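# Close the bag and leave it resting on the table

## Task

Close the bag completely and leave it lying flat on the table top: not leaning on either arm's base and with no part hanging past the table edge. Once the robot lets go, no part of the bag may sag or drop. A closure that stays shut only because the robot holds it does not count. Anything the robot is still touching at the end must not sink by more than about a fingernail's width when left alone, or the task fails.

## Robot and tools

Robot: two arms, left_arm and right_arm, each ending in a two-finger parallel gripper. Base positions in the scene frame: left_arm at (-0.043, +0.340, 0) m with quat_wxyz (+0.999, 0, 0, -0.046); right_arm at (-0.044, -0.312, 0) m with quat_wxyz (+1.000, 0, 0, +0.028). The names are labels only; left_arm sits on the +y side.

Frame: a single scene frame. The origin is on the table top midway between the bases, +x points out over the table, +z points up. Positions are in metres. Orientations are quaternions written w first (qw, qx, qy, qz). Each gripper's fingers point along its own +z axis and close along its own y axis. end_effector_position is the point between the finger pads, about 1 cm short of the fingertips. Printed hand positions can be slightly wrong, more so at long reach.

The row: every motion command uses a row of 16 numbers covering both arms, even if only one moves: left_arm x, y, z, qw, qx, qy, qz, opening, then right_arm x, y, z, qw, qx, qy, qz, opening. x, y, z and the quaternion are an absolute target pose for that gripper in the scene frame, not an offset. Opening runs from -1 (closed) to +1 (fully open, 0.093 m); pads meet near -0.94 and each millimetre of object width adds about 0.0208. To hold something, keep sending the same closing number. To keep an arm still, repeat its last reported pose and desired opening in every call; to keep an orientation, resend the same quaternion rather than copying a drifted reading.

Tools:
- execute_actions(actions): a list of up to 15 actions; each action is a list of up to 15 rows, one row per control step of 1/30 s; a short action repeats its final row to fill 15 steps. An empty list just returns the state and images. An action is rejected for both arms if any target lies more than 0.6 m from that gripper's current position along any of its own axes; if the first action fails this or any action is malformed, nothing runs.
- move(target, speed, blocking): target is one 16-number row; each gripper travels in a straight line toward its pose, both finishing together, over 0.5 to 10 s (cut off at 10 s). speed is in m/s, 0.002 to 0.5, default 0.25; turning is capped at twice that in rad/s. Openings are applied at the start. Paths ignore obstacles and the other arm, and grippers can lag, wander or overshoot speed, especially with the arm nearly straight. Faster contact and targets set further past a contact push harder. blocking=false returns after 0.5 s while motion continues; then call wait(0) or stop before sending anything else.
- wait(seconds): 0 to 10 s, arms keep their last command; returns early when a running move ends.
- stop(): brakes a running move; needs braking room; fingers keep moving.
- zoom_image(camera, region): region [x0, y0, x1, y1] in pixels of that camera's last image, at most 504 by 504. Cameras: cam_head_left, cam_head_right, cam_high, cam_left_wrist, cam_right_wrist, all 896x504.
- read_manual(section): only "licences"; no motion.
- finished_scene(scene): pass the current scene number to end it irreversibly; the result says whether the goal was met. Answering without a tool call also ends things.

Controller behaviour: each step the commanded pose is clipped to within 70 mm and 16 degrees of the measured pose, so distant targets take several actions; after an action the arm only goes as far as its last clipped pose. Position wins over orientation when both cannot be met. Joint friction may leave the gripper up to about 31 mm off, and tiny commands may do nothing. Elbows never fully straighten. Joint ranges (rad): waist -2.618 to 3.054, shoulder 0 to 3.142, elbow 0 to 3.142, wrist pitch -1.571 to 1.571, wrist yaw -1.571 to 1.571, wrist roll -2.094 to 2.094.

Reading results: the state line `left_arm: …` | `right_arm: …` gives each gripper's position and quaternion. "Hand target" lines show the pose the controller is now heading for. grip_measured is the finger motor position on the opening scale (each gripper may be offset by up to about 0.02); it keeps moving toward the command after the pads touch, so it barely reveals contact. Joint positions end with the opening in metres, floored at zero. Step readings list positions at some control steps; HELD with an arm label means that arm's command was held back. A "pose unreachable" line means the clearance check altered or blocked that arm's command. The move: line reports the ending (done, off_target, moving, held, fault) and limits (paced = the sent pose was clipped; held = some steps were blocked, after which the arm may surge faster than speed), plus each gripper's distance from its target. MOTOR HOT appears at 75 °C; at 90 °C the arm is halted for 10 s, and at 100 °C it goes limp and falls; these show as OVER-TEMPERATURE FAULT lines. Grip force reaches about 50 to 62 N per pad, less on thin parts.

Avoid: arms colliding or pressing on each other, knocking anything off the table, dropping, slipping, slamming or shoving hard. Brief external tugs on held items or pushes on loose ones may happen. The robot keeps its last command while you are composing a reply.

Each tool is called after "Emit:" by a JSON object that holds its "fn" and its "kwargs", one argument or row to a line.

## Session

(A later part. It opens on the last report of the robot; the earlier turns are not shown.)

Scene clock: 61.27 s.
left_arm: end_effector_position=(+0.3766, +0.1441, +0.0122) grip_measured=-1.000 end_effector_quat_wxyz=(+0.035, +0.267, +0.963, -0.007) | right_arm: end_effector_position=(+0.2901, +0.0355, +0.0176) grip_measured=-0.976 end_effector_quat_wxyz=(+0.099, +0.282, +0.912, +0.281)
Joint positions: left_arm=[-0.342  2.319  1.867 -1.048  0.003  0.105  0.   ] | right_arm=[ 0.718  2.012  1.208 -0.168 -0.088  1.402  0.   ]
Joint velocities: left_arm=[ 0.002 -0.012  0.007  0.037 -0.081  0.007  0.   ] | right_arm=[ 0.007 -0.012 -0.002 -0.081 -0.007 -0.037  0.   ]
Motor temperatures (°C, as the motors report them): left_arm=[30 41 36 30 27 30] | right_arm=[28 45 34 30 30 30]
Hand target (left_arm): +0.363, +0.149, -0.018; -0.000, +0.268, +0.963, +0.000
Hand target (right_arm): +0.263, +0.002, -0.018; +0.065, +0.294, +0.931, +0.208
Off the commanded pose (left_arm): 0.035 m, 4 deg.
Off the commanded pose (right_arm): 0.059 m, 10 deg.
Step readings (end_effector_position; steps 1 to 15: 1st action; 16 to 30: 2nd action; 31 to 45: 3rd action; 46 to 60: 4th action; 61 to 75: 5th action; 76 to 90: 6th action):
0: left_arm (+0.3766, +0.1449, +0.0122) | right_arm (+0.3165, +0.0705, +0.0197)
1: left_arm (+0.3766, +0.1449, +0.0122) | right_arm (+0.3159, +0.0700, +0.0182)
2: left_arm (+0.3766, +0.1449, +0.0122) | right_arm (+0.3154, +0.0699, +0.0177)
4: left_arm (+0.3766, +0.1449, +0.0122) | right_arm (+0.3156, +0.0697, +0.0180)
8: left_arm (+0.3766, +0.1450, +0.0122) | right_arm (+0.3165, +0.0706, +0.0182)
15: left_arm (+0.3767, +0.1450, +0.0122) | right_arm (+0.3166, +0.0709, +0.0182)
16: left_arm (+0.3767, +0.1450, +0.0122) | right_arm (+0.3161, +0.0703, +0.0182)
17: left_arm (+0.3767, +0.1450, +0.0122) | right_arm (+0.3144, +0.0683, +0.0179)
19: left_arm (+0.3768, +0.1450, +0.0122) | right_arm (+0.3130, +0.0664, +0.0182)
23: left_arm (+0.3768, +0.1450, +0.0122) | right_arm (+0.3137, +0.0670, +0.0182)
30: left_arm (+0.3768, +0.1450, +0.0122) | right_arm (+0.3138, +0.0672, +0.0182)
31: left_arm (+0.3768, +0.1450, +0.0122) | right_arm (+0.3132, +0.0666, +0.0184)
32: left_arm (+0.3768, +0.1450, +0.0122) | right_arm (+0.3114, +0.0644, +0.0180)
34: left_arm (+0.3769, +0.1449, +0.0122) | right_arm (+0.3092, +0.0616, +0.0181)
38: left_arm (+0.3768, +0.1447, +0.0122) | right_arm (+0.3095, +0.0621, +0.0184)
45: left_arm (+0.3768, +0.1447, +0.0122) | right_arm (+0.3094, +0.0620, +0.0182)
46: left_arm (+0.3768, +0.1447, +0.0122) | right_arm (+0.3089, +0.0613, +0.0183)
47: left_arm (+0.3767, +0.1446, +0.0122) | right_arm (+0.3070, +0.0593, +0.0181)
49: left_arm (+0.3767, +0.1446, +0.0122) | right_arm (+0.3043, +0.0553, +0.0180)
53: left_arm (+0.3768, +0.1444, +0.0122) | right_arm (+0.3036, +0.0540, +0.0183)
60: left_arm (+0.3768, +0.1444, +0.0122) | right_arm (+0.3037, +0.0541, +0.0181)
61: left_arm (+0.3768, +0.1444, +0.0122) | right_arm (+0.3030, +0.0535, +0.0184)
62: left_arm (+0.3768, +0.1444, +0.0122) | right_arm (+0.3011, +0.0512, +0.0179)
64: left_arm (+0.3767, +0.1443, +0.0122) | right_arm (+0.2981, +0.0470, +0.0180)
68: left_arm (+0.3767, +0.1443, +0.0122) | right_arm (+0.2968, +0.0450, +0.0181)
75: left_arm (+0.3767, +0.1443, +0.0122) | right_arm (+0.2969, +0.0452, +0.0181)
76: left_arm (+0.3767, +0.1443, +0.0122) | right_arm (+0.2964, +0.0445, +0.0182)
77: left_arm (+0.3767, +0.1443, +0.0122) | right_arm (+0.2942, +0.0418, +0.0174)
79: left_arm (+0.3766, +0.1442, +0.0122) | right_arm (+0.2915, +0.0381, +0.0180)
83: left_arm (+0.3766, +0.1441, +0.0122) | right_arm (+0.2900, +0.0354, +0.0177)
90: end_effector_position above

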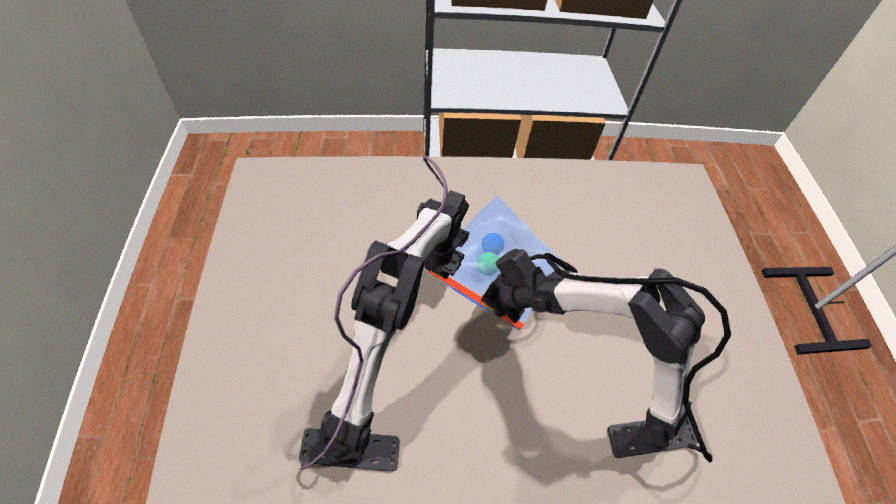

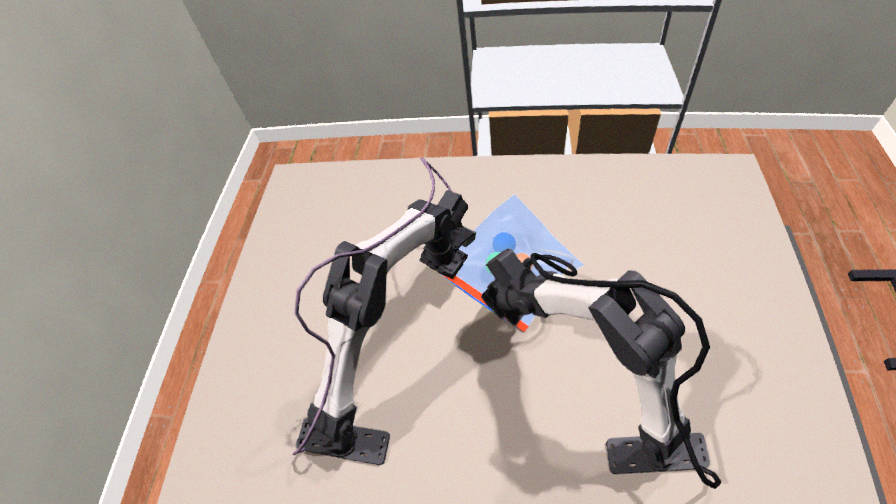

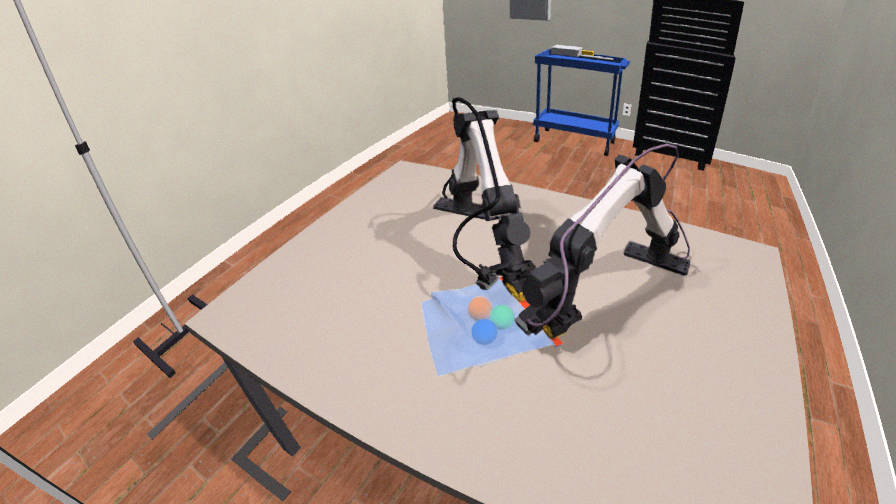

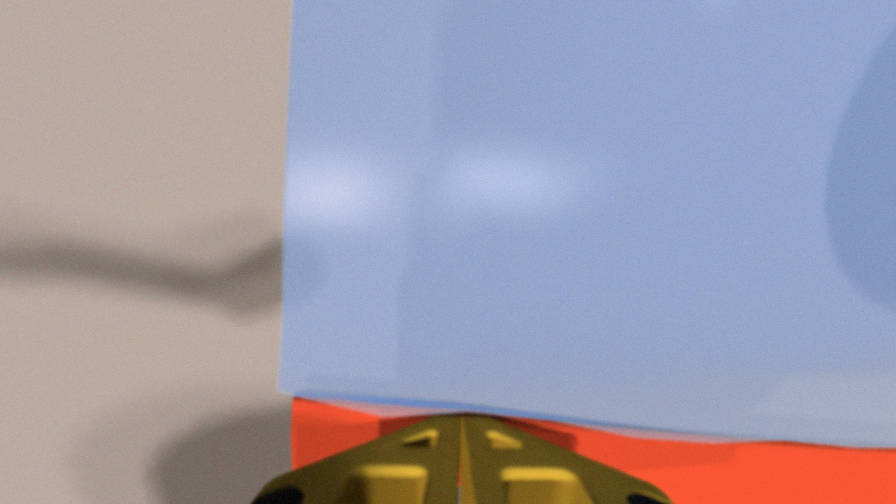

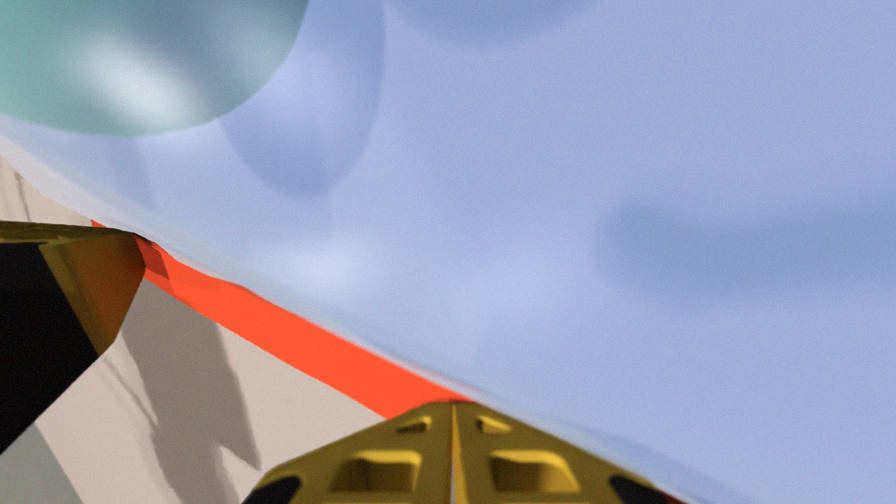

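Emit:
{"fn": "execute_actions", "kwargs": {
  "actions": [
    [[0.3645,0.148,-0.02,0,0.2672,0.9636,0,-1,0.2532,-0.0116,-0.02,0.0652,0.2936,0.9311,0.2065,-1]],
    [[0.3645,0.148,-0.02,0,0.2672,0.9636,0,-1,0.2441,-0.0235,-0.02,0.0652,0.2936,0.9311,0.2065,-1]],
    [[0.3645,0.148,-0.02,0,0.2672,0.9636,0,-1,0.2351,-0.0355,-0.02,0.0652,0.2936,0.9311,0.2065,-1]],
    [[0.3645,0.148,-0.02,0,0.2672,0.9636,0,-1,0.2260,-0.0475,-0.02,0.0652,0.2936,0.9311,0.2065,-1]],
    [[0.3645,0.148,-0.02,0,0.2672,0.9636,0,-1,0.2170,-0.0594,-0.02,0.0652,0.2936,0.9311,0.2065,-1]]
  ]
}}

Scene clock: 65.87 s.
left_arm: end_effector_position=(+0.3763, +0.1435, +0.0122) grip_measured=-1.000 end_effector_quat_wxyz=(+0.034, +0.267, +0.963, -0.009) | right_arm: end_effector_position=(+0.2492, -0.0231, +0.0162) grip_measured=-0.976 end_effector_quat_wxyz=(+0.103, +0.281, +0.911, +0.283)
Joint positions: left_arm=[-0.342  2.319  1.867 -1.048  0.006  0.105  0.   ] | right_arm=[ 0.678  1.787  0.877 -0.057 -0.107  1.366  0.   ]
Joint velocities: left_arm=[ 0.017  0.002 -0.012 -0.125 -0.095  0.022  0.   ] | right_arm=[ 0.002 -0.002  0.002  0.007  0.051 -0.037  0.   ]
Motor temperatures (°C, as the motors report them): left_arm=[30 41 36 30 27 30] | right_arm=[28 45 34 30 30 30]
Hand target (left_arm): +0.363, +0.149, -0.018; -0.000, +0.268, +0.963, +0.000
Hand target (right_arm): +0.219, -0.058, -0.018; +0.065, +0.294, +0.931, +0.208
Off the commanded pose (left_arm): 0.035 m, 4 deg.
Off the commanded pose (right_arm): 0.061 m, 10 deg.
Step readings (end_effector_position; steps 1 to 15: 1st action; 16 to 30: 2nd action; 31 to 45: 3rd action; 46 to 60: 4th action; 61 to 75: 5th action):
0: left_arm (+0.3766, +0.1441, +0.0122) | right_arm (+0.2900, +0.0355, +0.0175)
1: left_arm (+0.3766, +0.1441, +0.0122) | right_arm (+0.2894, +0.0347, +0.0178)
2: left_arm (+0.3766, +0.1440, +0.0122) | right_arm (+0.2869, +0.0319, +0.0174)
4: left_arm (+0.3765, +0.1439, +0.0122) | right_arm (+0.2835, +0.0267, +0.0174)
8: left_arm (+0.3765, +0.1439, +0.0122) | right_arm (+0.2818, +0.0239, +0.0174)
15: left_arm (+0.3765, +0.1439, +0.0122) | right_arm (+0.2818, +0.0240, +0.0175)
16: left_arm (+0.3765, +0.1439, +0.0122) | right_arm (+0.2812, +0.0231, +0.0176)
17: left_arm (+0.3765, +0.1439, +0.0122) | right_arm (+0.2785, +0.0201, +0.0169)
19: left_arm (+0.3764, +0.1436, +0.0122) | right_arm (+0.2753, +0.0153, +0.0173)
23: left_arm (+0.3764, +0.1436, +0.0122) | right_arm (+0.2738, +0.0125, +0.0172)
30: left_arm (+0.3764, +0.1436, +0.0122) | right_arm (+0.2738, +0.0126, +0.0171)
31: left_arm (+0.3764, +0.1436, +0.0122) | right_arm (+0.2731, +0.0117, +0.0173)
32: left_arm (+0.3764, +0.1436, +0.0122) | right_arm (+0.2708, +0.0088, +0.0168)
34: left_arm (+0.3764, +0.1436, +0.0122) | right_arm (+0.2673, +0.0037, +0.0169)
38: left_arm (+0.3764, +0.1436, +0.0122) | right_arm (+0.2654, +0.0004, +0.0168)
45: left_arm (+0.3764, +0.1436, +0.0122) | right_arm (+0.2655, +0.0005, +0.0168)
46: left_arm (+0.3764, +0.1436, +0.0122) | right_arm (+0.2648, -0.0003, +0.0170)
47: left_arm (+0.3764, +0.1435, +0.0122) | right_arm (+0.2625, -0.0031, +0.0164)
49: left_arm (+0.3764, +0.1435, +0.0122) | right_arm (+0.2591, -0.0082, +0.0166)
53: left_arm (+0.3764, +0.1435, +0.0122) | right_arm (+0.2573, -0.0114, +0.0167)
60: left_arm (+0.3764, +0.1435, +0.0122) | right_arm (+0.2570, -0.0115, +0.0166)
61: left_arm (+0.3764, +0.1435, +0.0122) | right_arm (+0.2563, -0.0124, +0.0167)
62: left_arm (+0.3764, +0.1435, +0.0122) | right_arm (+0.2542, -0.0151, +0.0163)
64: left_arm (+0.3763, +0.1435, +0.0122) | right_arm (+0.2507, -0.0203, +0.0158)
68: left_arm (+0.3763, +0.1435, +0.0122) | right_arm (+0.2493, -0.0230, +0.0161)
75: end_effector_position above

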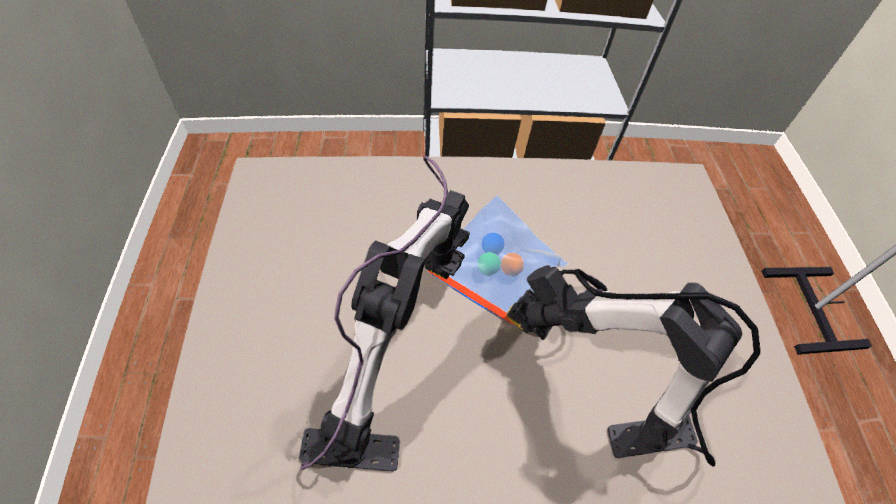

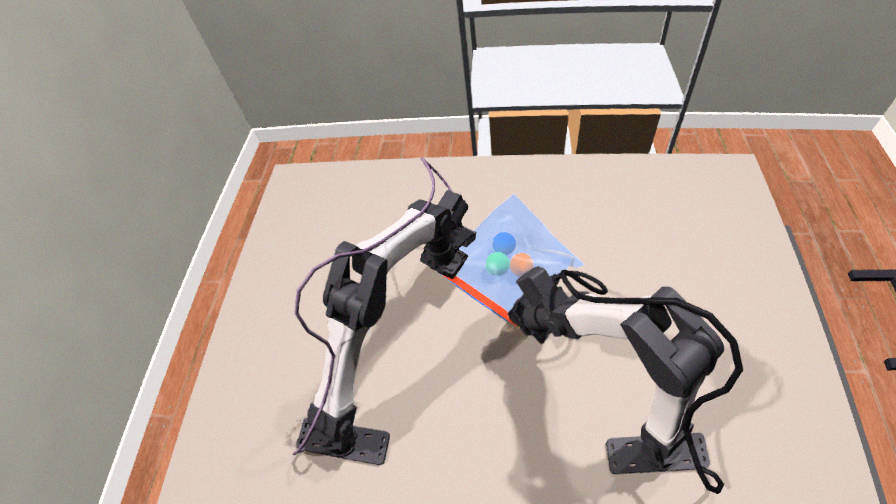

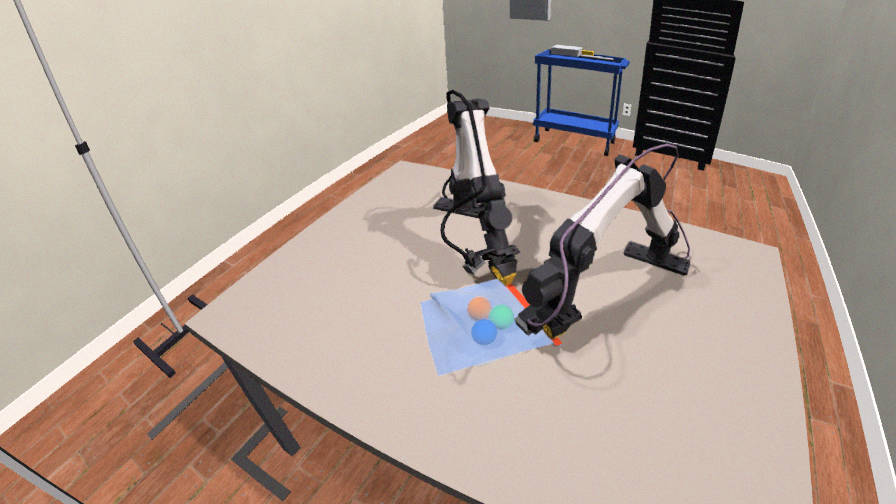

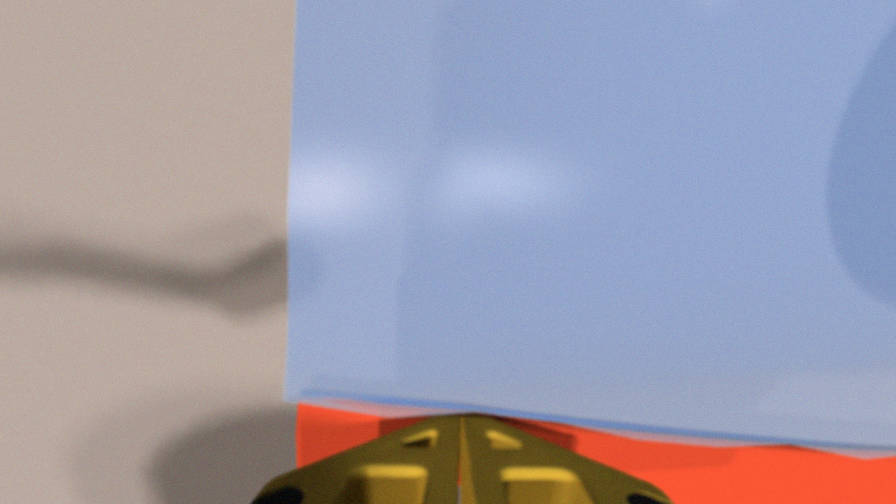

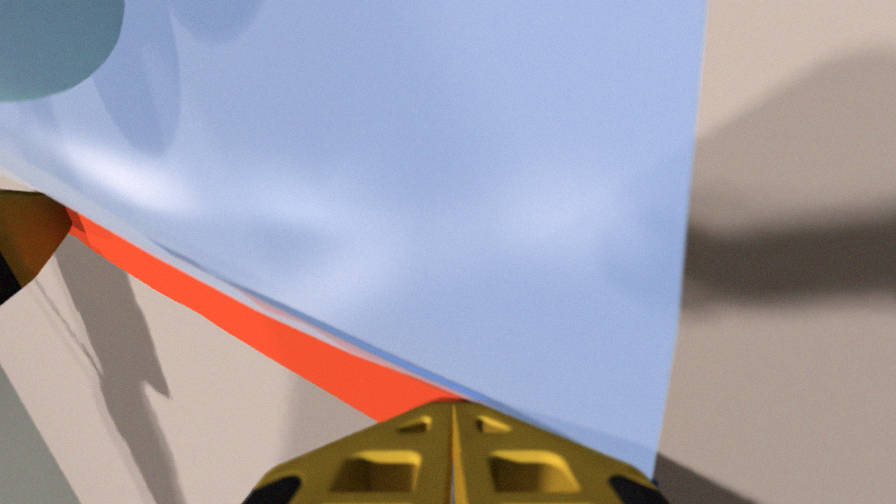

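Emit:
{"fn": "execute_actions", "kwargs": {
  "actions": [
    [[0.3645,0.148,-0.02,0,0.2672,0.9636,0,-1,0.2080,-0.0714,-0.02,0.0652,0.2936,0.9311,0.2065,-1]],
    [[0.3645,0.148,-0.02,0,0.2672,0.9636,0,-1,0.2130,-0.0660,-0.02,0.0652,0.2936,0.9311,0.2065,-1],[0.3645,0.148,-0.02,0,0.2672,0.9636,0,-1,0.2180,-0.0610,-0.02,0.0652,0.2936,0.9311,0.2065,-1],[0.3645,0.148,-0.02,0,0.2672,0.9636,0,-1,0.2230,-0.0560,-0.02,0.0652,0.2936,0.9311,0.2065,-1],[0.3645,0.148,-0.02,0,0.2672,0.9636,0,-1,0.2270,-0.0520,-0.02,0.0652,0.2936,0.9311,0.2065,-1],[0.3680,0.147,-0.01,0,0.2672,0.9636,0,-1,0.2270,-0.0520,-0.02,0.0652,0.2936,0.9311,0.2065,-1],[0.3720,0.146,0.0,0,0.2672,0.9636,0,-1,0.2270,-0.0520,-0.02,0.0652,0.2936,0.9311,0.2065,-1],[0.3750,0.144,0.01,0,0.2672,0.9636,0,-1,0.2270,-0.0520,-0.02,0.0652,0.2936,0.9311,0.2065,-1],[0.3760,0.1435,0.02,0,0.2672,0.9636,0,-1,0.2270,-0.0520,-0.02,0.0652,0.2936,0.9311,0.2065,-1],[0.3760,0.1435,0.03,0,0.2672,0.9636,0,-1,0.2270,-0.0520,-0.02,0.0652,0.2936,0.9311,0.2065,-1],[0.3760,0.1435,0.04,0,0.2672,0.9636,0,-1,0.2270,-0.0520,-0.02,0.0652,0.2936,0.9311,0.2065,-1],[0.3760,0.1435,0.05,0,0.2672,0.9636,0,-1,0.2270,-0.0520,-0.02,0.0652,0.2936,0.9311,0.2065,-1],[0.3760,0.1435,0.06,0,0.2672,0.9636,0,-1,0.2270,-0.0520,-0.02,0.0652,0.2936,0.9311,0.2065,-1]],
    [[0.3700,0.1355,0.065,0,0.2672,0.9636,0,-1,0.2270,-0.0520,-0.02,0.0652,0.2936,0.9311,0.2065,-1],[0.3640,0.1275,0.065,0,0.2672,0.9636,0,-1,0.2270,-0.0520,-0.02,0.0652,0.2936,0.9311,0.2065,-1],[0.3580,0.1195,0.065,0,0.2672,0.9636,0,-1,0.2270,-0.0520,-0.02,0.0652,0.2936,0.9311,0.2065,-1],[0.3520,0.1115,0.065,0,0.2672,0.9636,0,-1,0.2270,-0.0520,-0.02,0.0652,0.2936,0.9311,0.2065,-1],[0.3460,0.1035,0.065,0,0.2672,0.9636,0,-1,0.2270,-0.0520,-0.02,0.0652,0.2936,0.9311,0.2065,-1],[0.3400,0.0955,0.065,0,0.2672,0.9636,0,-1,0.2270,-0.0520,-0.02,0.0652,0.2936,0.9311,0.2065,-1],[0.3340,0.0875,0.065,0,0.2672,0.9636,0,-1,0.2270,-0.0520,-0.02,0.0652,0.2936,0.9311,0.2065,-1],[0.3280,0.0795,0.065,0,0.2672,0.9636,0,-1,0.2270,-0.0520,-0.02,0.0652,0.2936,0.9311,0.2065,-1],[0.3220,0.0715,0.065,0,0.2672,0.9636,0,-1,0.2270,-0.0520,-0.02,0.0652,0.2936,0.9311,0.2065,-1],[0.3160,0.0635,0.065,0,0.2672,0.9636,0,-1,0.2270,-0.0520,-0.02,0.0652,0.2936,0.9311,0.2065,-1],[0.3100,0.0555,0.065,0,0.2672,0.9636,0,-1,0.2270,-0.0520,-0.02,0.0652,0.2936,0.9311,0.2065,-1],[0.3040,0.0490,0.065,0,0.2672,0.9636,0,-1,0.2270,-0.0520,-0.02,0.0652,0.2936,0.9311,0.2065,-1]],
    [[0.3040,0.0490,0.065,0,0.2672,0.9636,0,-1,0.2270,-0.0520,-0.02,0.0652,0.2936,0.9311,0.2065,-1]]
  ]
}}

Scene clock: 71.03 s.
left_arm: end_effector_position=(+0.3121, +0.0395, +0.0714) grip_measured=-1.000 end_effector_quat_wxyz=(+0.019, +0.274, +0.962, -0.009) | right_arm: end_effector_position=(+0.2443, -0.0318, +0.0157) grip_measured=-0.976 end_effector_quat_wxyz=(+0.099, +0.282, +0.914, +0.275)
Joint positions: left_arm=[-0.608  2.336  2.134 -1.326  0.    -0.146  0.   ] | right_arm=[ 0.668  1.763  0.858 -0.082 -0.113  1.356  0.   ]
Joint velocities: left_arm=[-0.012 -0.007 -0.012  0.037  0.022  0.022  0.   ] | right_arm=[-0.002 -0.002  0.007 -0.007  0.022 -0.037  0.   ]
Motor temperatures (°C, as the motors report them): left_arm=[30 42 36 30 27 30] | right_arm=[28 44 33 30 30 30]
Hand target (left_arm): +0.304, +0.049, +0.065; -0.000, +0.268, +0.964, -0.000
Hand target (right_arm): +0.226, -0.053, -0.017; +0.066, +0.294, +0.931, +0.208
Off the commanded pose (left_arm): 0.014 m, 3 deg.
Off the commanded pose (right_arm): 0.045 m, 9 deg.
Step readings (end_effector_position; steps 1 to 15: 1st action; 16 to 30: 2nd action; 31 to 45: 3rd action; 46 to 60: 4th action):
0: left_arm (+0.3763, +0.1435, +0.0122) | right_arm (+0.2492, -0.0231, +0.0162)
1: left_arm (+0.3763, +0.1435, +0.0122) | right_arm (+0.2485, -0.0240, +0.0162)
2: left_arm (+0.3763, +0.1435, +0.0122) | right_arm (+0.2462, -0.0268, +0.0159)
4: left_arm (+0.3762, +0.1433, +0.0122) | right_arm (+0.2429, -0.0320, +0.0157)
8: left_arm (+0.3762, +0.1432, +0.0122) | right_arm (+0.2413, -0.0346, +0.0160)
15: left_arm (+0.3762, +0.1432, +0.0122) | right_arm (+0.2412, -0.0346, +0.0160)
16: left_arm (+0.3762, +0.1432, +0.0122) | right_arm (+0.2412, -0.0346, +0.0160)
17: left_arm (+0.3762, +0.1432, +0.0122) | right_arm (+0.2412, -0.0346, +0.0160)
19: left_arm (+0.3762, +0.1432, +0.0122) | right_arm (+0.2424, -0.0335, +0.0161)
23: left_arm (+0.3783, +0.1422, +0.0153) | right_arm (+0.2445, -0.0317, +0.0158)
30: left_arm (+0.3891, +0.1372, +0.0561) | right_arm (+0.2443, -0.0319, +0.0156)
31: left_arm (+0.3895, +0.1366, +0.0603) | right_arm (+0.2444, -0.0318, +0.0157)
32: left_arm (+0.3879, +0.1358, +0.0630) | right_arm (+0.2443, -0.0319, +0.0157)
34: left_arm (+0.3800, +0.1304, +0.0656) | right_arm (+0.2444, -0.0318, +0.0158)
38: left_arm (+0.3567, +0.0972, +0.0688) | right_arm (+0.2443, -0.0318, +0.0157)
45: left_arm (+0.3107, +0.0359, +0.0714) | right_arm (+0.2443, -0.0318, +0.0157)
46: left_arm (+0.3081, +0.0333, +0.0714) | right_arm (+0.2443, -0.0318, +0.0157)
47: left_arm (+0.3071, +0.0326, +0.0714) | right_arm (+0.2443, -0.0318, +0.0157)
49: left_arm (+0.3080, +0.0343, +0.0714) | right_arm (+0.2443, -0.0318, +0.0157)
53: left_arm (+0.3115, +0.0388, +0.0714) | right_arm (+0.2443, -0.0318, +0.0157)
60: end_effector_position above

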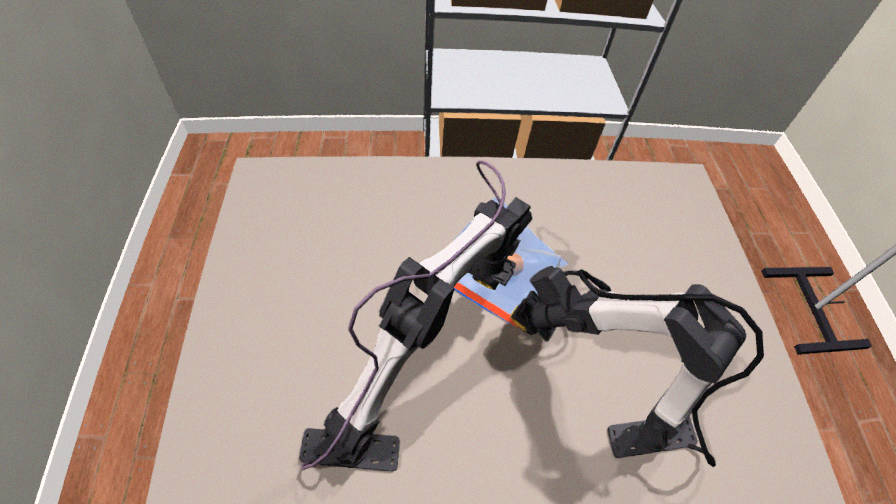

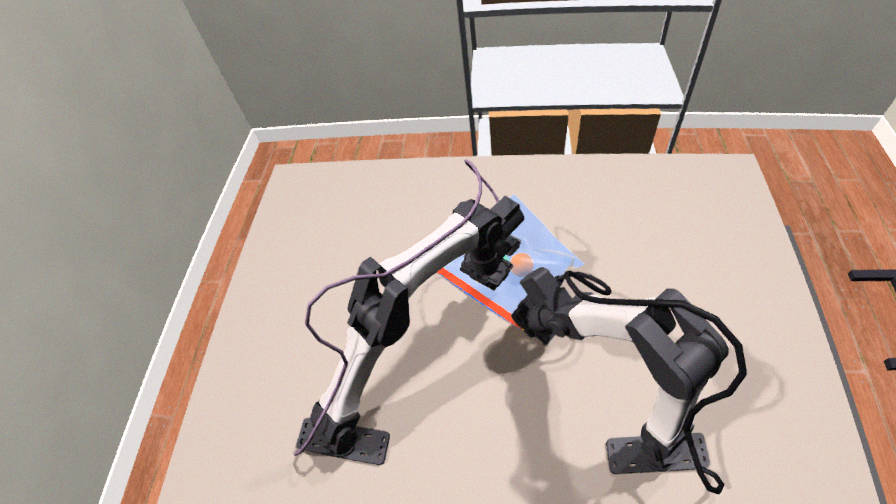

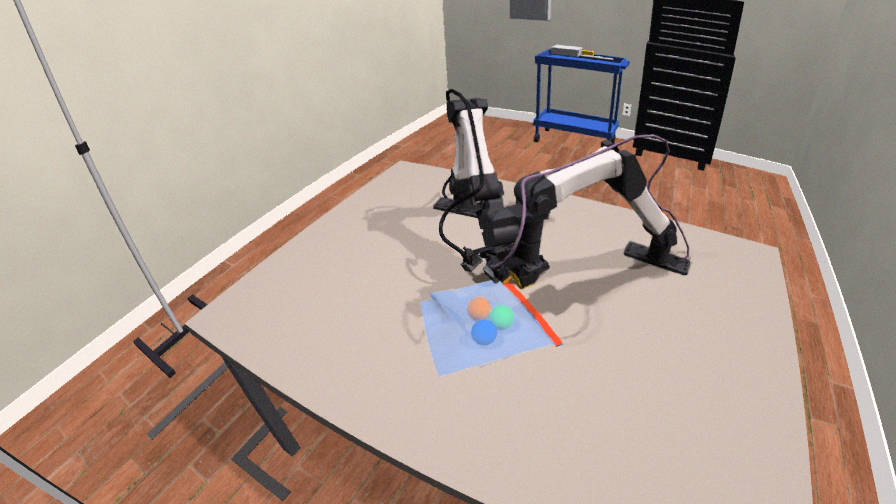

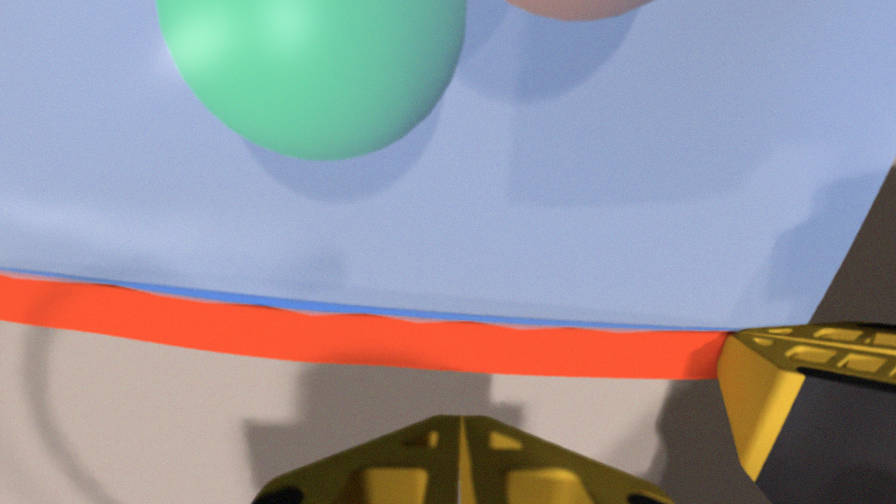

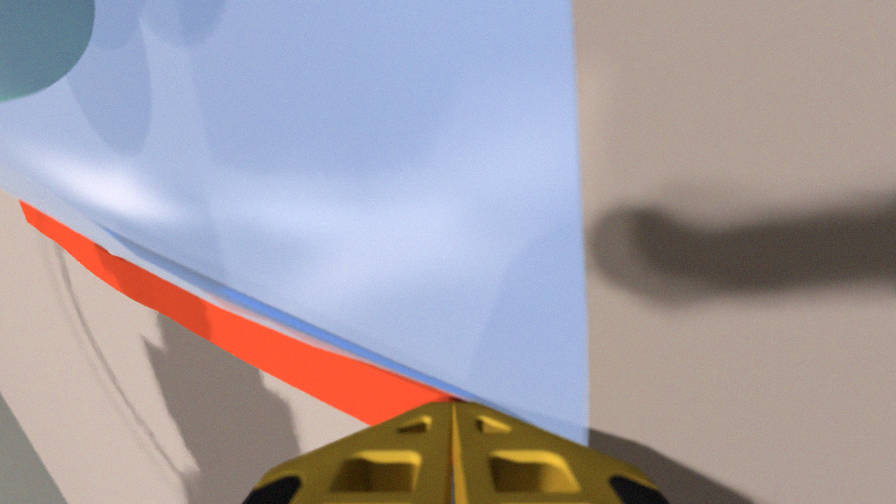

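Emit:
{"fn": "execute_actions", "kwargs": {
  "actions": [
    [[0.309,0.038,0.068,0.02,0.28,0.96,-0.01,-1,0.2270,-0.0520,-0.02,0.0652,0.2936,0.9311,0.2065,-1],[0.306,0.0365,0.064,0.03,0.29,0.957,-0.012,-1,0.2270,-0.0520,-0.02,0.0652,0.2936,0.9311,0.2065,-1],[0.303,0.035,0.060,0.04,0.295,0.954,-0.015,-1,0.2270,-0.0520,-0.02,0.0652,0.2936,0.9311,0.2065,-1],[0.300,0.033,0.056,0.05,0.305,0.951,-0.018,-1,0.2270,-0.0520,-0.02,0.0652,0.2936,0.9311,0.2065,-1],[0.297,0.0315,0.052,0.06,0.31,0.948,-0.02,-1,0.2270,-0.0520,-0.02,0.0652,0.2936,0.9311,0.2065,-1],[0.294,0.030,0.048,0.0662,0.3157,0.9463,-0.0221,-1,0.2270,-0.0520,-0.02,0.0652,0.2936,0.9311,0.2065,-1],[0.291,0.028,0.044,0.0662,0.3157,0.9463,-0.0221,-1,0.2270,-0.0520,-0.02,0.0652,0.2936,0.9311,0.2065,-1],[0.289,0.027,0.040,0.0662,0.3157,0.9463,-0.0221,-1,0.2270,-0.0520,-0.02,0.0652,0.2936,0.9311,0.2065,-1],[0.2868,0.0257,0.036,0.0662,0.3157,0.9463,-0.0221,-1,0.2270,-0.0520,-0.02,0.0652,0.2936,0.9311,0.2065,-1],[0.2868,0.0257,0.032,0.0662,0.3157,0.9463,-0.0221,-1,0.2270,-0.0520,-0.02,0.0652,0.2936,0.9311,0.2065,-1],[0.2868,0.0257,0.028,0.0662,0.3157,0.9463,-0.0221,-1,0.2270,-0.0520,-0.02,0.0652,0.2936,0.9311,0.2065,-1],[0.2868,0.0257,0.024,0.0662,0.3157,0.9463,-0.0221,-1,0.2270,-0.0520,-0.02,0.0652,0.2936,0.9311,0.2065,-1]],
    [[0.2868,0.0257,0.024,0.0662,0.3157,0.9463,-0.0221,-1,0.2270,-0.0520,-0.02,0.0652,0.2936,0.9311,0.2065,-1]]
  ]
}}

Scene clock: 79.80 s.
left_arm: end_effector_position=(+0.2882, +0.0206, +0.0305) grip_measured=-1.000 end_effector_quat_wxyz=(+0.069, +0.314, +0.946, -0.029) | right_arm: end_effector_position=(+0.2443, -0.0318, +0.0157) grip_measured=-0.976 end_effector_quat_wxyz=(+0.099, +0.282, +0.914, +0.275)
Joint positions: left_arm=[-0.676  2.211  1.75  -0.96  -0.007 -0.127  0.   ] | right_arm=[ 0.668  1.763  0.858 -0.082 -0.113  1.356  0.   ]
Joint velocities: left_arm=[-0.012  0.002  0.007 -0.007  0.007  0.037  0.   ] | right_arm=[ 0.002 -0.007  0.007 -0.066  0.037  0.007  0.   ]
Motor temperatures (°C, as the motors report them): left_arm=[30 45 35 30 27 30] | right_arm=[28 42 34 30 30 30]
Hand target (left_arm): +0.287, +0.026, +0.024; +0.066, +0.315, +0.946, -0.022
Hand target (right_arm): +0.226, -0.053, -0.017; +0.066, +0.294, +0.931, +0.208
Off the commanded pose (left_arm): 0.008 m, 1 deg.
Off the commanded pose (right_arm): 0.045 m, 9 deg.
Step readings (end_effector_position; steps 1 to 15: 1st action; 16 to 30: 2nd action):
0: left_arm (+0.3121, +0.0395, +0.0714) | right_arm (+0.2443, -0.0318, +0.0157)
1: left_arm (+0.3122, +0.0393, +0.0714) | right_arm (+0.2443, -0.0318, +0.0157)
2: left_arm (+0.3125, +0.0389, +0.0708) | right_arm (+0.2443, -0.0318, +0.0157)
4: left_arm (+0.3080, +0.0403, +0.0668) | right_arm (+0.2443, -0.0318, +0.0157)
8: left_arm (+0.2871, +0.0419, +0.0532) | right_arm (+0.2443, -0.0318, +0.0157)
15: left_arm (+0.2773, +0.0307, +0.0292) | right_arm (+0.2443, -0.0318, +0.0157)
16: left_arm (+0.2787, +0.0296, +0.0289) | right_arm (+0.2443, -0.0318, +0.0157)
17: left_arm (+0.2803, +0.0281, +0.0291) | right_arm (+0.2443, -0.0318, +0.0157)
19: left_arm (+0.2835, +0.0250, +0.0296) | right_arm (+0.2443, -0.0318, +0.0157)
23: left_arm (+0.2867, +0.0220, +0.0302) | right_arm (+0.2443, -0.0318, +0.0157)
30: end_effector_position above

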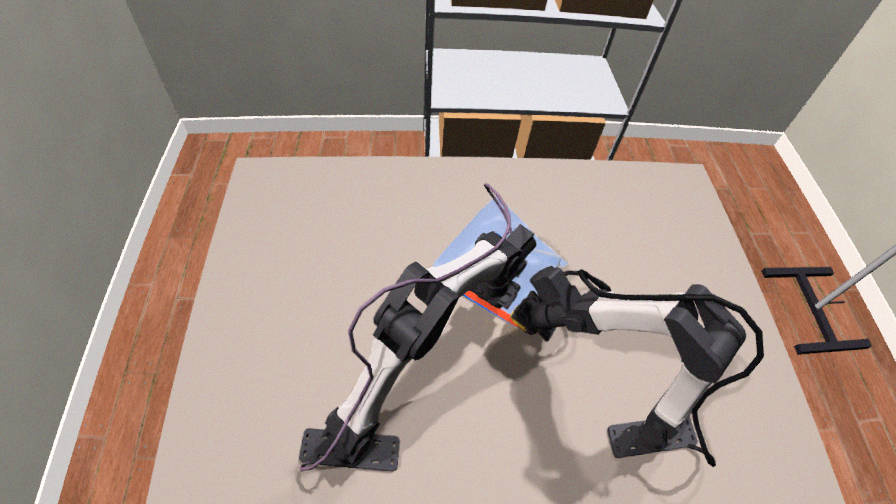

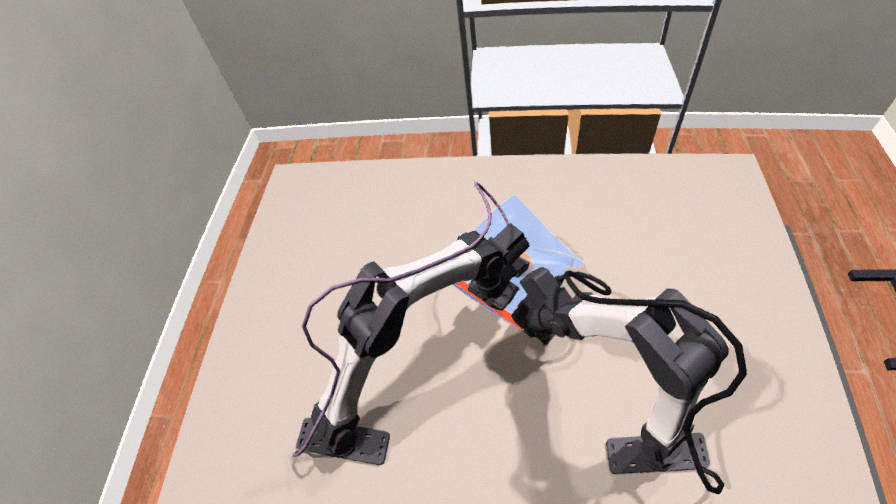

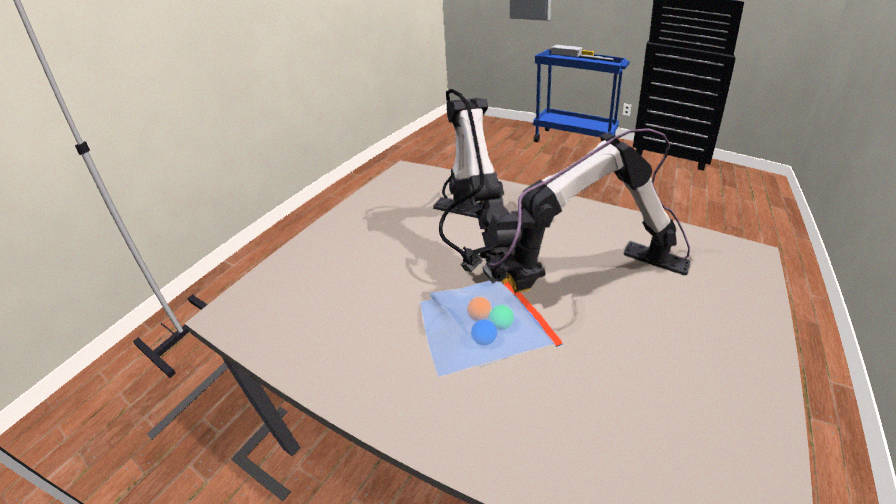

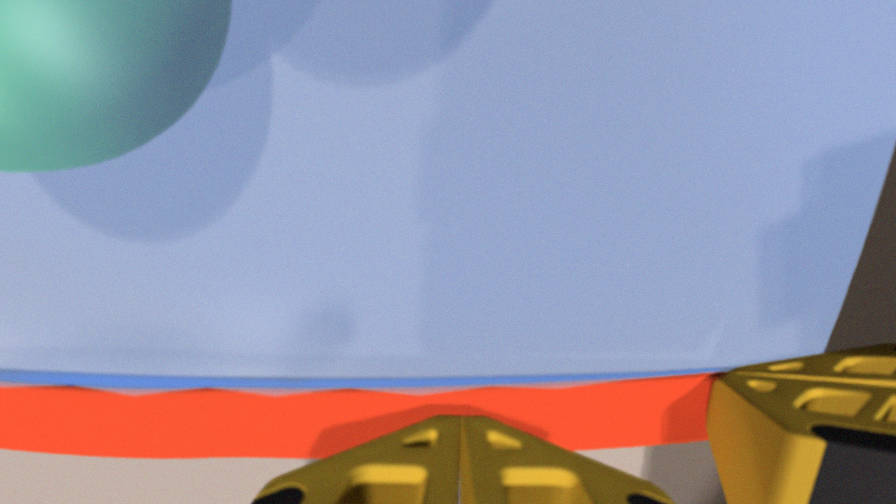

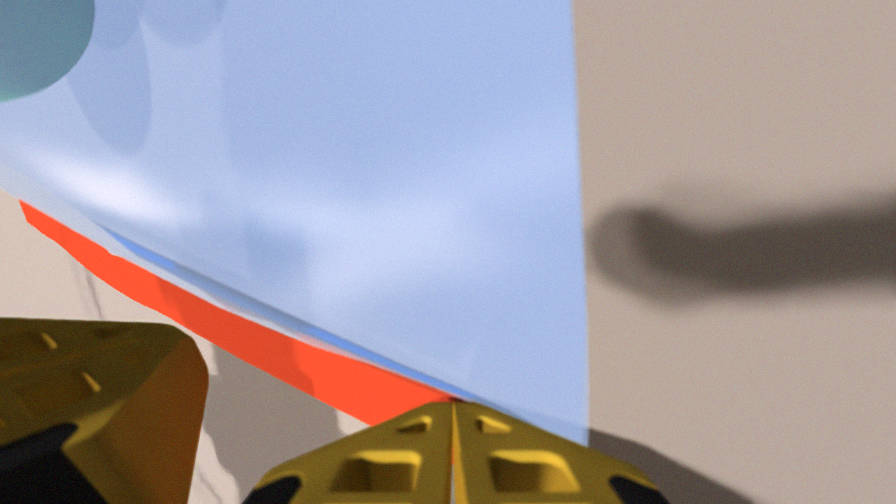

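Emit:
{"fn": "execute_actions", "kwargs": {
  "actions": [
    [[0.2855,0.0265,0.021,0.0662,0.3157,0.9463,-0.0221,-1,0.2270,-0.0520,-0.02,0.0652,0.2936,0.9311,0.2065,-1],[0.2845,0.0270,0.018,0.0662,0.3157,0.9463,-0.0221,-1,0.2270,-0.0520,-0.02,0.0652,0.2936,0.9311,0.2065,-1],[0.2840,0.0272,0.015,0.0662,0.3157,0.9463,-0.0221,-1,0.2270,-0.0520,-0.02,0.0652,0.2936,0.9311,0.2065,-1],[0.2835,0.0274,0.012,0.0662,0.3157,0.9463,-0.0221,-1,0.2270,-0.0520,-0.02,0.0652,0.2936,0.9311,0.2065,-1],[0.2830,0.0276,0.009,0.0662,0.3157,0.9463,-0.0221,-1,0.2270,-0.0520,-0.02,0.0652,0.2936,0.9311,0.2065,-1],[0.2825,0.0278,0.006,0.0662,0.3157,0.9463,-0.0221,-1,0.2270,-0.0520,-0.02,0.0652,0.2936,0.9311,0.2065,-1],[0.2820,0.0280,0.003,0.0662,0.3157,0.9463,-0.0221,-1,0.2270,-0.0520,-0.02,0.0652,0.2936,0.9311,0.2065,-1],[0.2815,0.0282,0.000,0.0662,0.3157,0.9463,-0.0221,-1,0.2270,-0.0520,-0.02,0.0652,0.2936,0.9311,0.2065,-1],[0.2810,0.0284,-0.003,0.0662,0.3157,0.9463,-0.0221,-1,0.2270,-0.0520,-0.02,0.0652,0.2936,0.9311,0.2065,-1],[0.2805,0.0286,-0.006,0.0662,0.3157,0.9463,-0.0221,-1,0.2270,-0.0520,-0.02,0.0652,0.2936,0.9311,0.2065,-1],[0.2800,0.0288,-0.009,0.0662,0.3157,0.9463,-0.0221,-1,0.2270,-0.0520,-0.02,0.0652,0.2936,0.9311,0.2065,-1],[0.2795,0.0290,-0.012,0.0662,0.3157,0.9463,-0.0221,-1,0.2270,-0.0520,-0.02,0.0652,0.2936,0.9311,0.2065,-1],[0.2790,0.0292,-0.016,0.0662,0.3157,0.9463,-0.0221,-1,0.2270,-0.0520,-0.02,0.0652,0.2936,0.9311,0.2065,-1],[0.2785,0.0294,-0.020,0.0662,0.3157,0.9463,-0.0221,-1,0.2270,-0.0520,-0.02,0.0652,0.2936,0.9311,0.2065,-1],[0.2780,0.0296,-0.025,0.0662,0.3157,0.9463,-0.0221,-1,0.2270,-0.0520,-0.02,0.0652,0.2936,0.9311,0.2065,-1]],
    [[0.2780,0.0296,-0.025,0.0662,0.3157,0.9463,-0.0221,-1,0.2270,-0.0520,-0.02,0.0652,0.2936,0.9311,0.2065,-1]]
  ]
}}

Scene clock: 85.27 s.
left_arm: end_effector_position=(+0.2881, +0.0207, +0.0103) grip_measured=-1.000 end_effector_quat_wxyz=(+0.093, +0.313, +0.944, -0.041) | right_arm: end_effector_position=(+0.2443, -0.0318, +0.0157) grip_measured=-0.976 end_effector_quat_wxyz=(+0.099, +0.282, +0.914, +0.275)
Joint positions: left_arm=[-0.676  2.187  1.619 -0.8   -0.007 -0.127  0.   ] | right_arm=[ 0.668  1.763  0.858 -0.082 -0.113  1.356  0.   ]
Joint velocities: left_arm=[-0.007  0.007  0.017 -0.037 -0.007  0.037  0.   ] | right_arm=[ 0.002 -0.012 -0.017 -0.022 -0.037 -0.066  0.   ]
Motor temperatures (°C, as the motors report them): left_arm=[30 46 35 30 27 30] | right_arm=[28 40 34 30 30 30]
Hand target (left_arm): +0.276, +0.031, -0.023; +0.066, +0.316, +0.946, -0.022
Hand target (right_arm): +0.226, -0.053, -0.017; +0.066, +0.294, +0.931, +0.208
Off the commanded pose (left_arm): 0.038 m, 4 deg.
Off the commanded pose (right_arm): 0.045 m, 9 deg.
Step readings (end_effector_position; steps 1 to 15: 1st action; 16 to 30: 2nd action):
0: left_arm (+0.2885, +0.0203, +0.0306) | right_arm (+0.2443, -0.0318, +0.0157)
1: left_arm (+0.2887, +0.0201, +0.0306) | right_arm (+0.2443, -0.0318, +0.0157)
2: left_arm (+0.2889, +0.0199, +0.0299) | right_arm (+0.2443, -0.0318, +0.0157)
4: left_arm (+0.2881, +0.0207, +0.0267) | right_arm (+0.2443, -0.0318, +0.0157)
8: left_arm (+0.2832, +0.0254, +0.0148) | right_arm (+0.2443, -0.0318, +0.0157)
15: left_arm (+0.2850, +0.0237, +0.0101) | right_arm (+0.2443, -0.0318, +0.0157)
16: left_arm (+0.2854, +0.0233, +0.0105) | right_arm (+0.2443, -0.0318, +0.0157)
17: left_arm (+0.2857, +0.0231, +0.0104) | right_arm (+0.2443, -0.0318, +0.0157)
19: left_arm (+0.2864, +0.0223, +0.0104) | right_arm (+0.2443, -0.0318, +0.0157)
23: left_arm (+0.2873, +0.0214, +0.0102) | right_arm (+0.2443, -0.0318, +0.0157)
30: end_effector_position above

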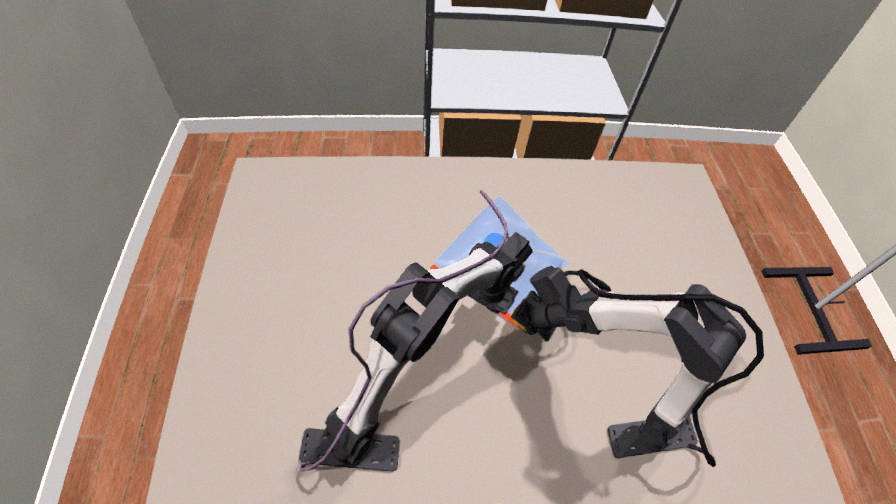

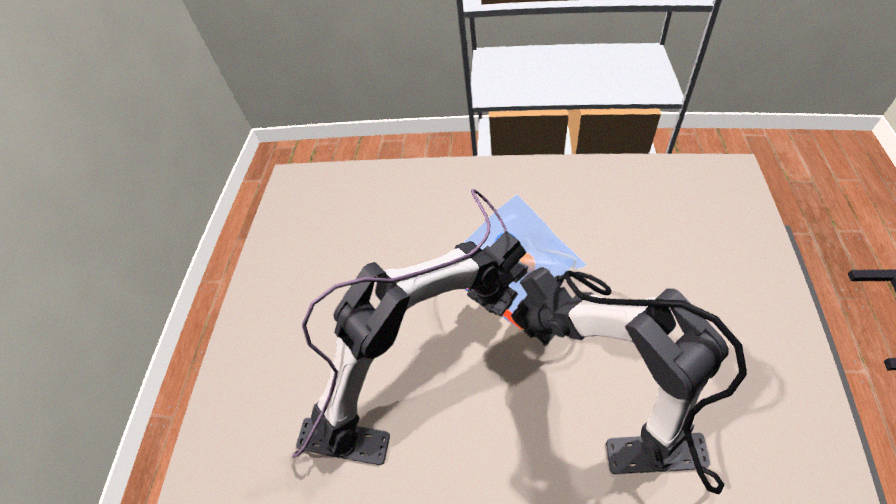

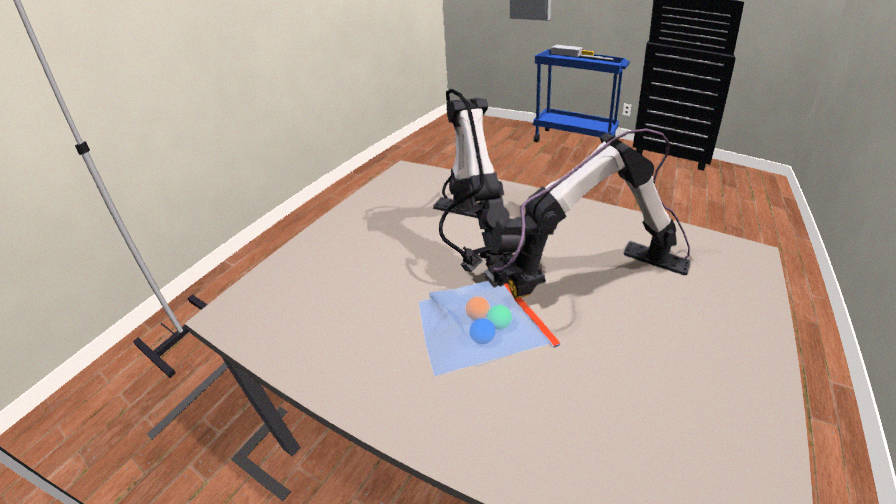

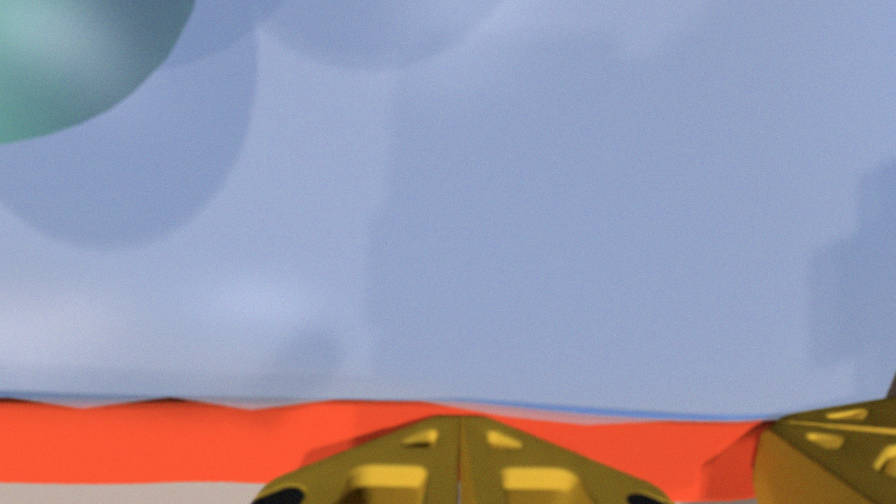

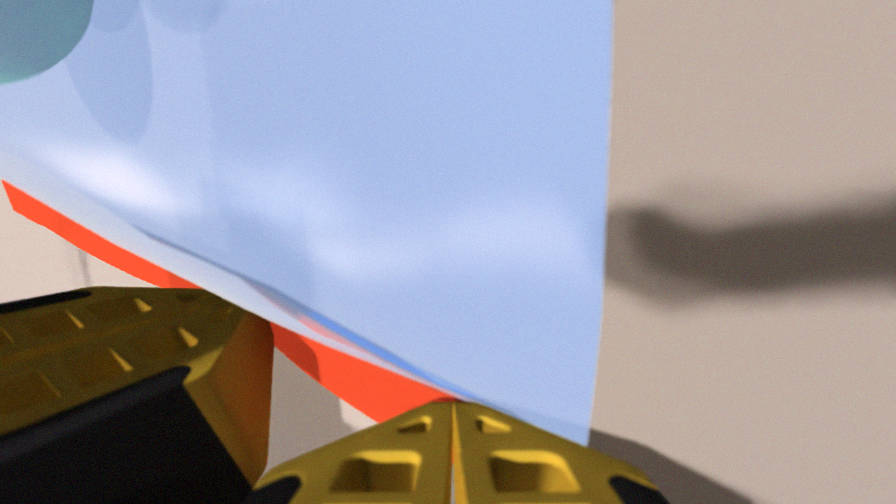

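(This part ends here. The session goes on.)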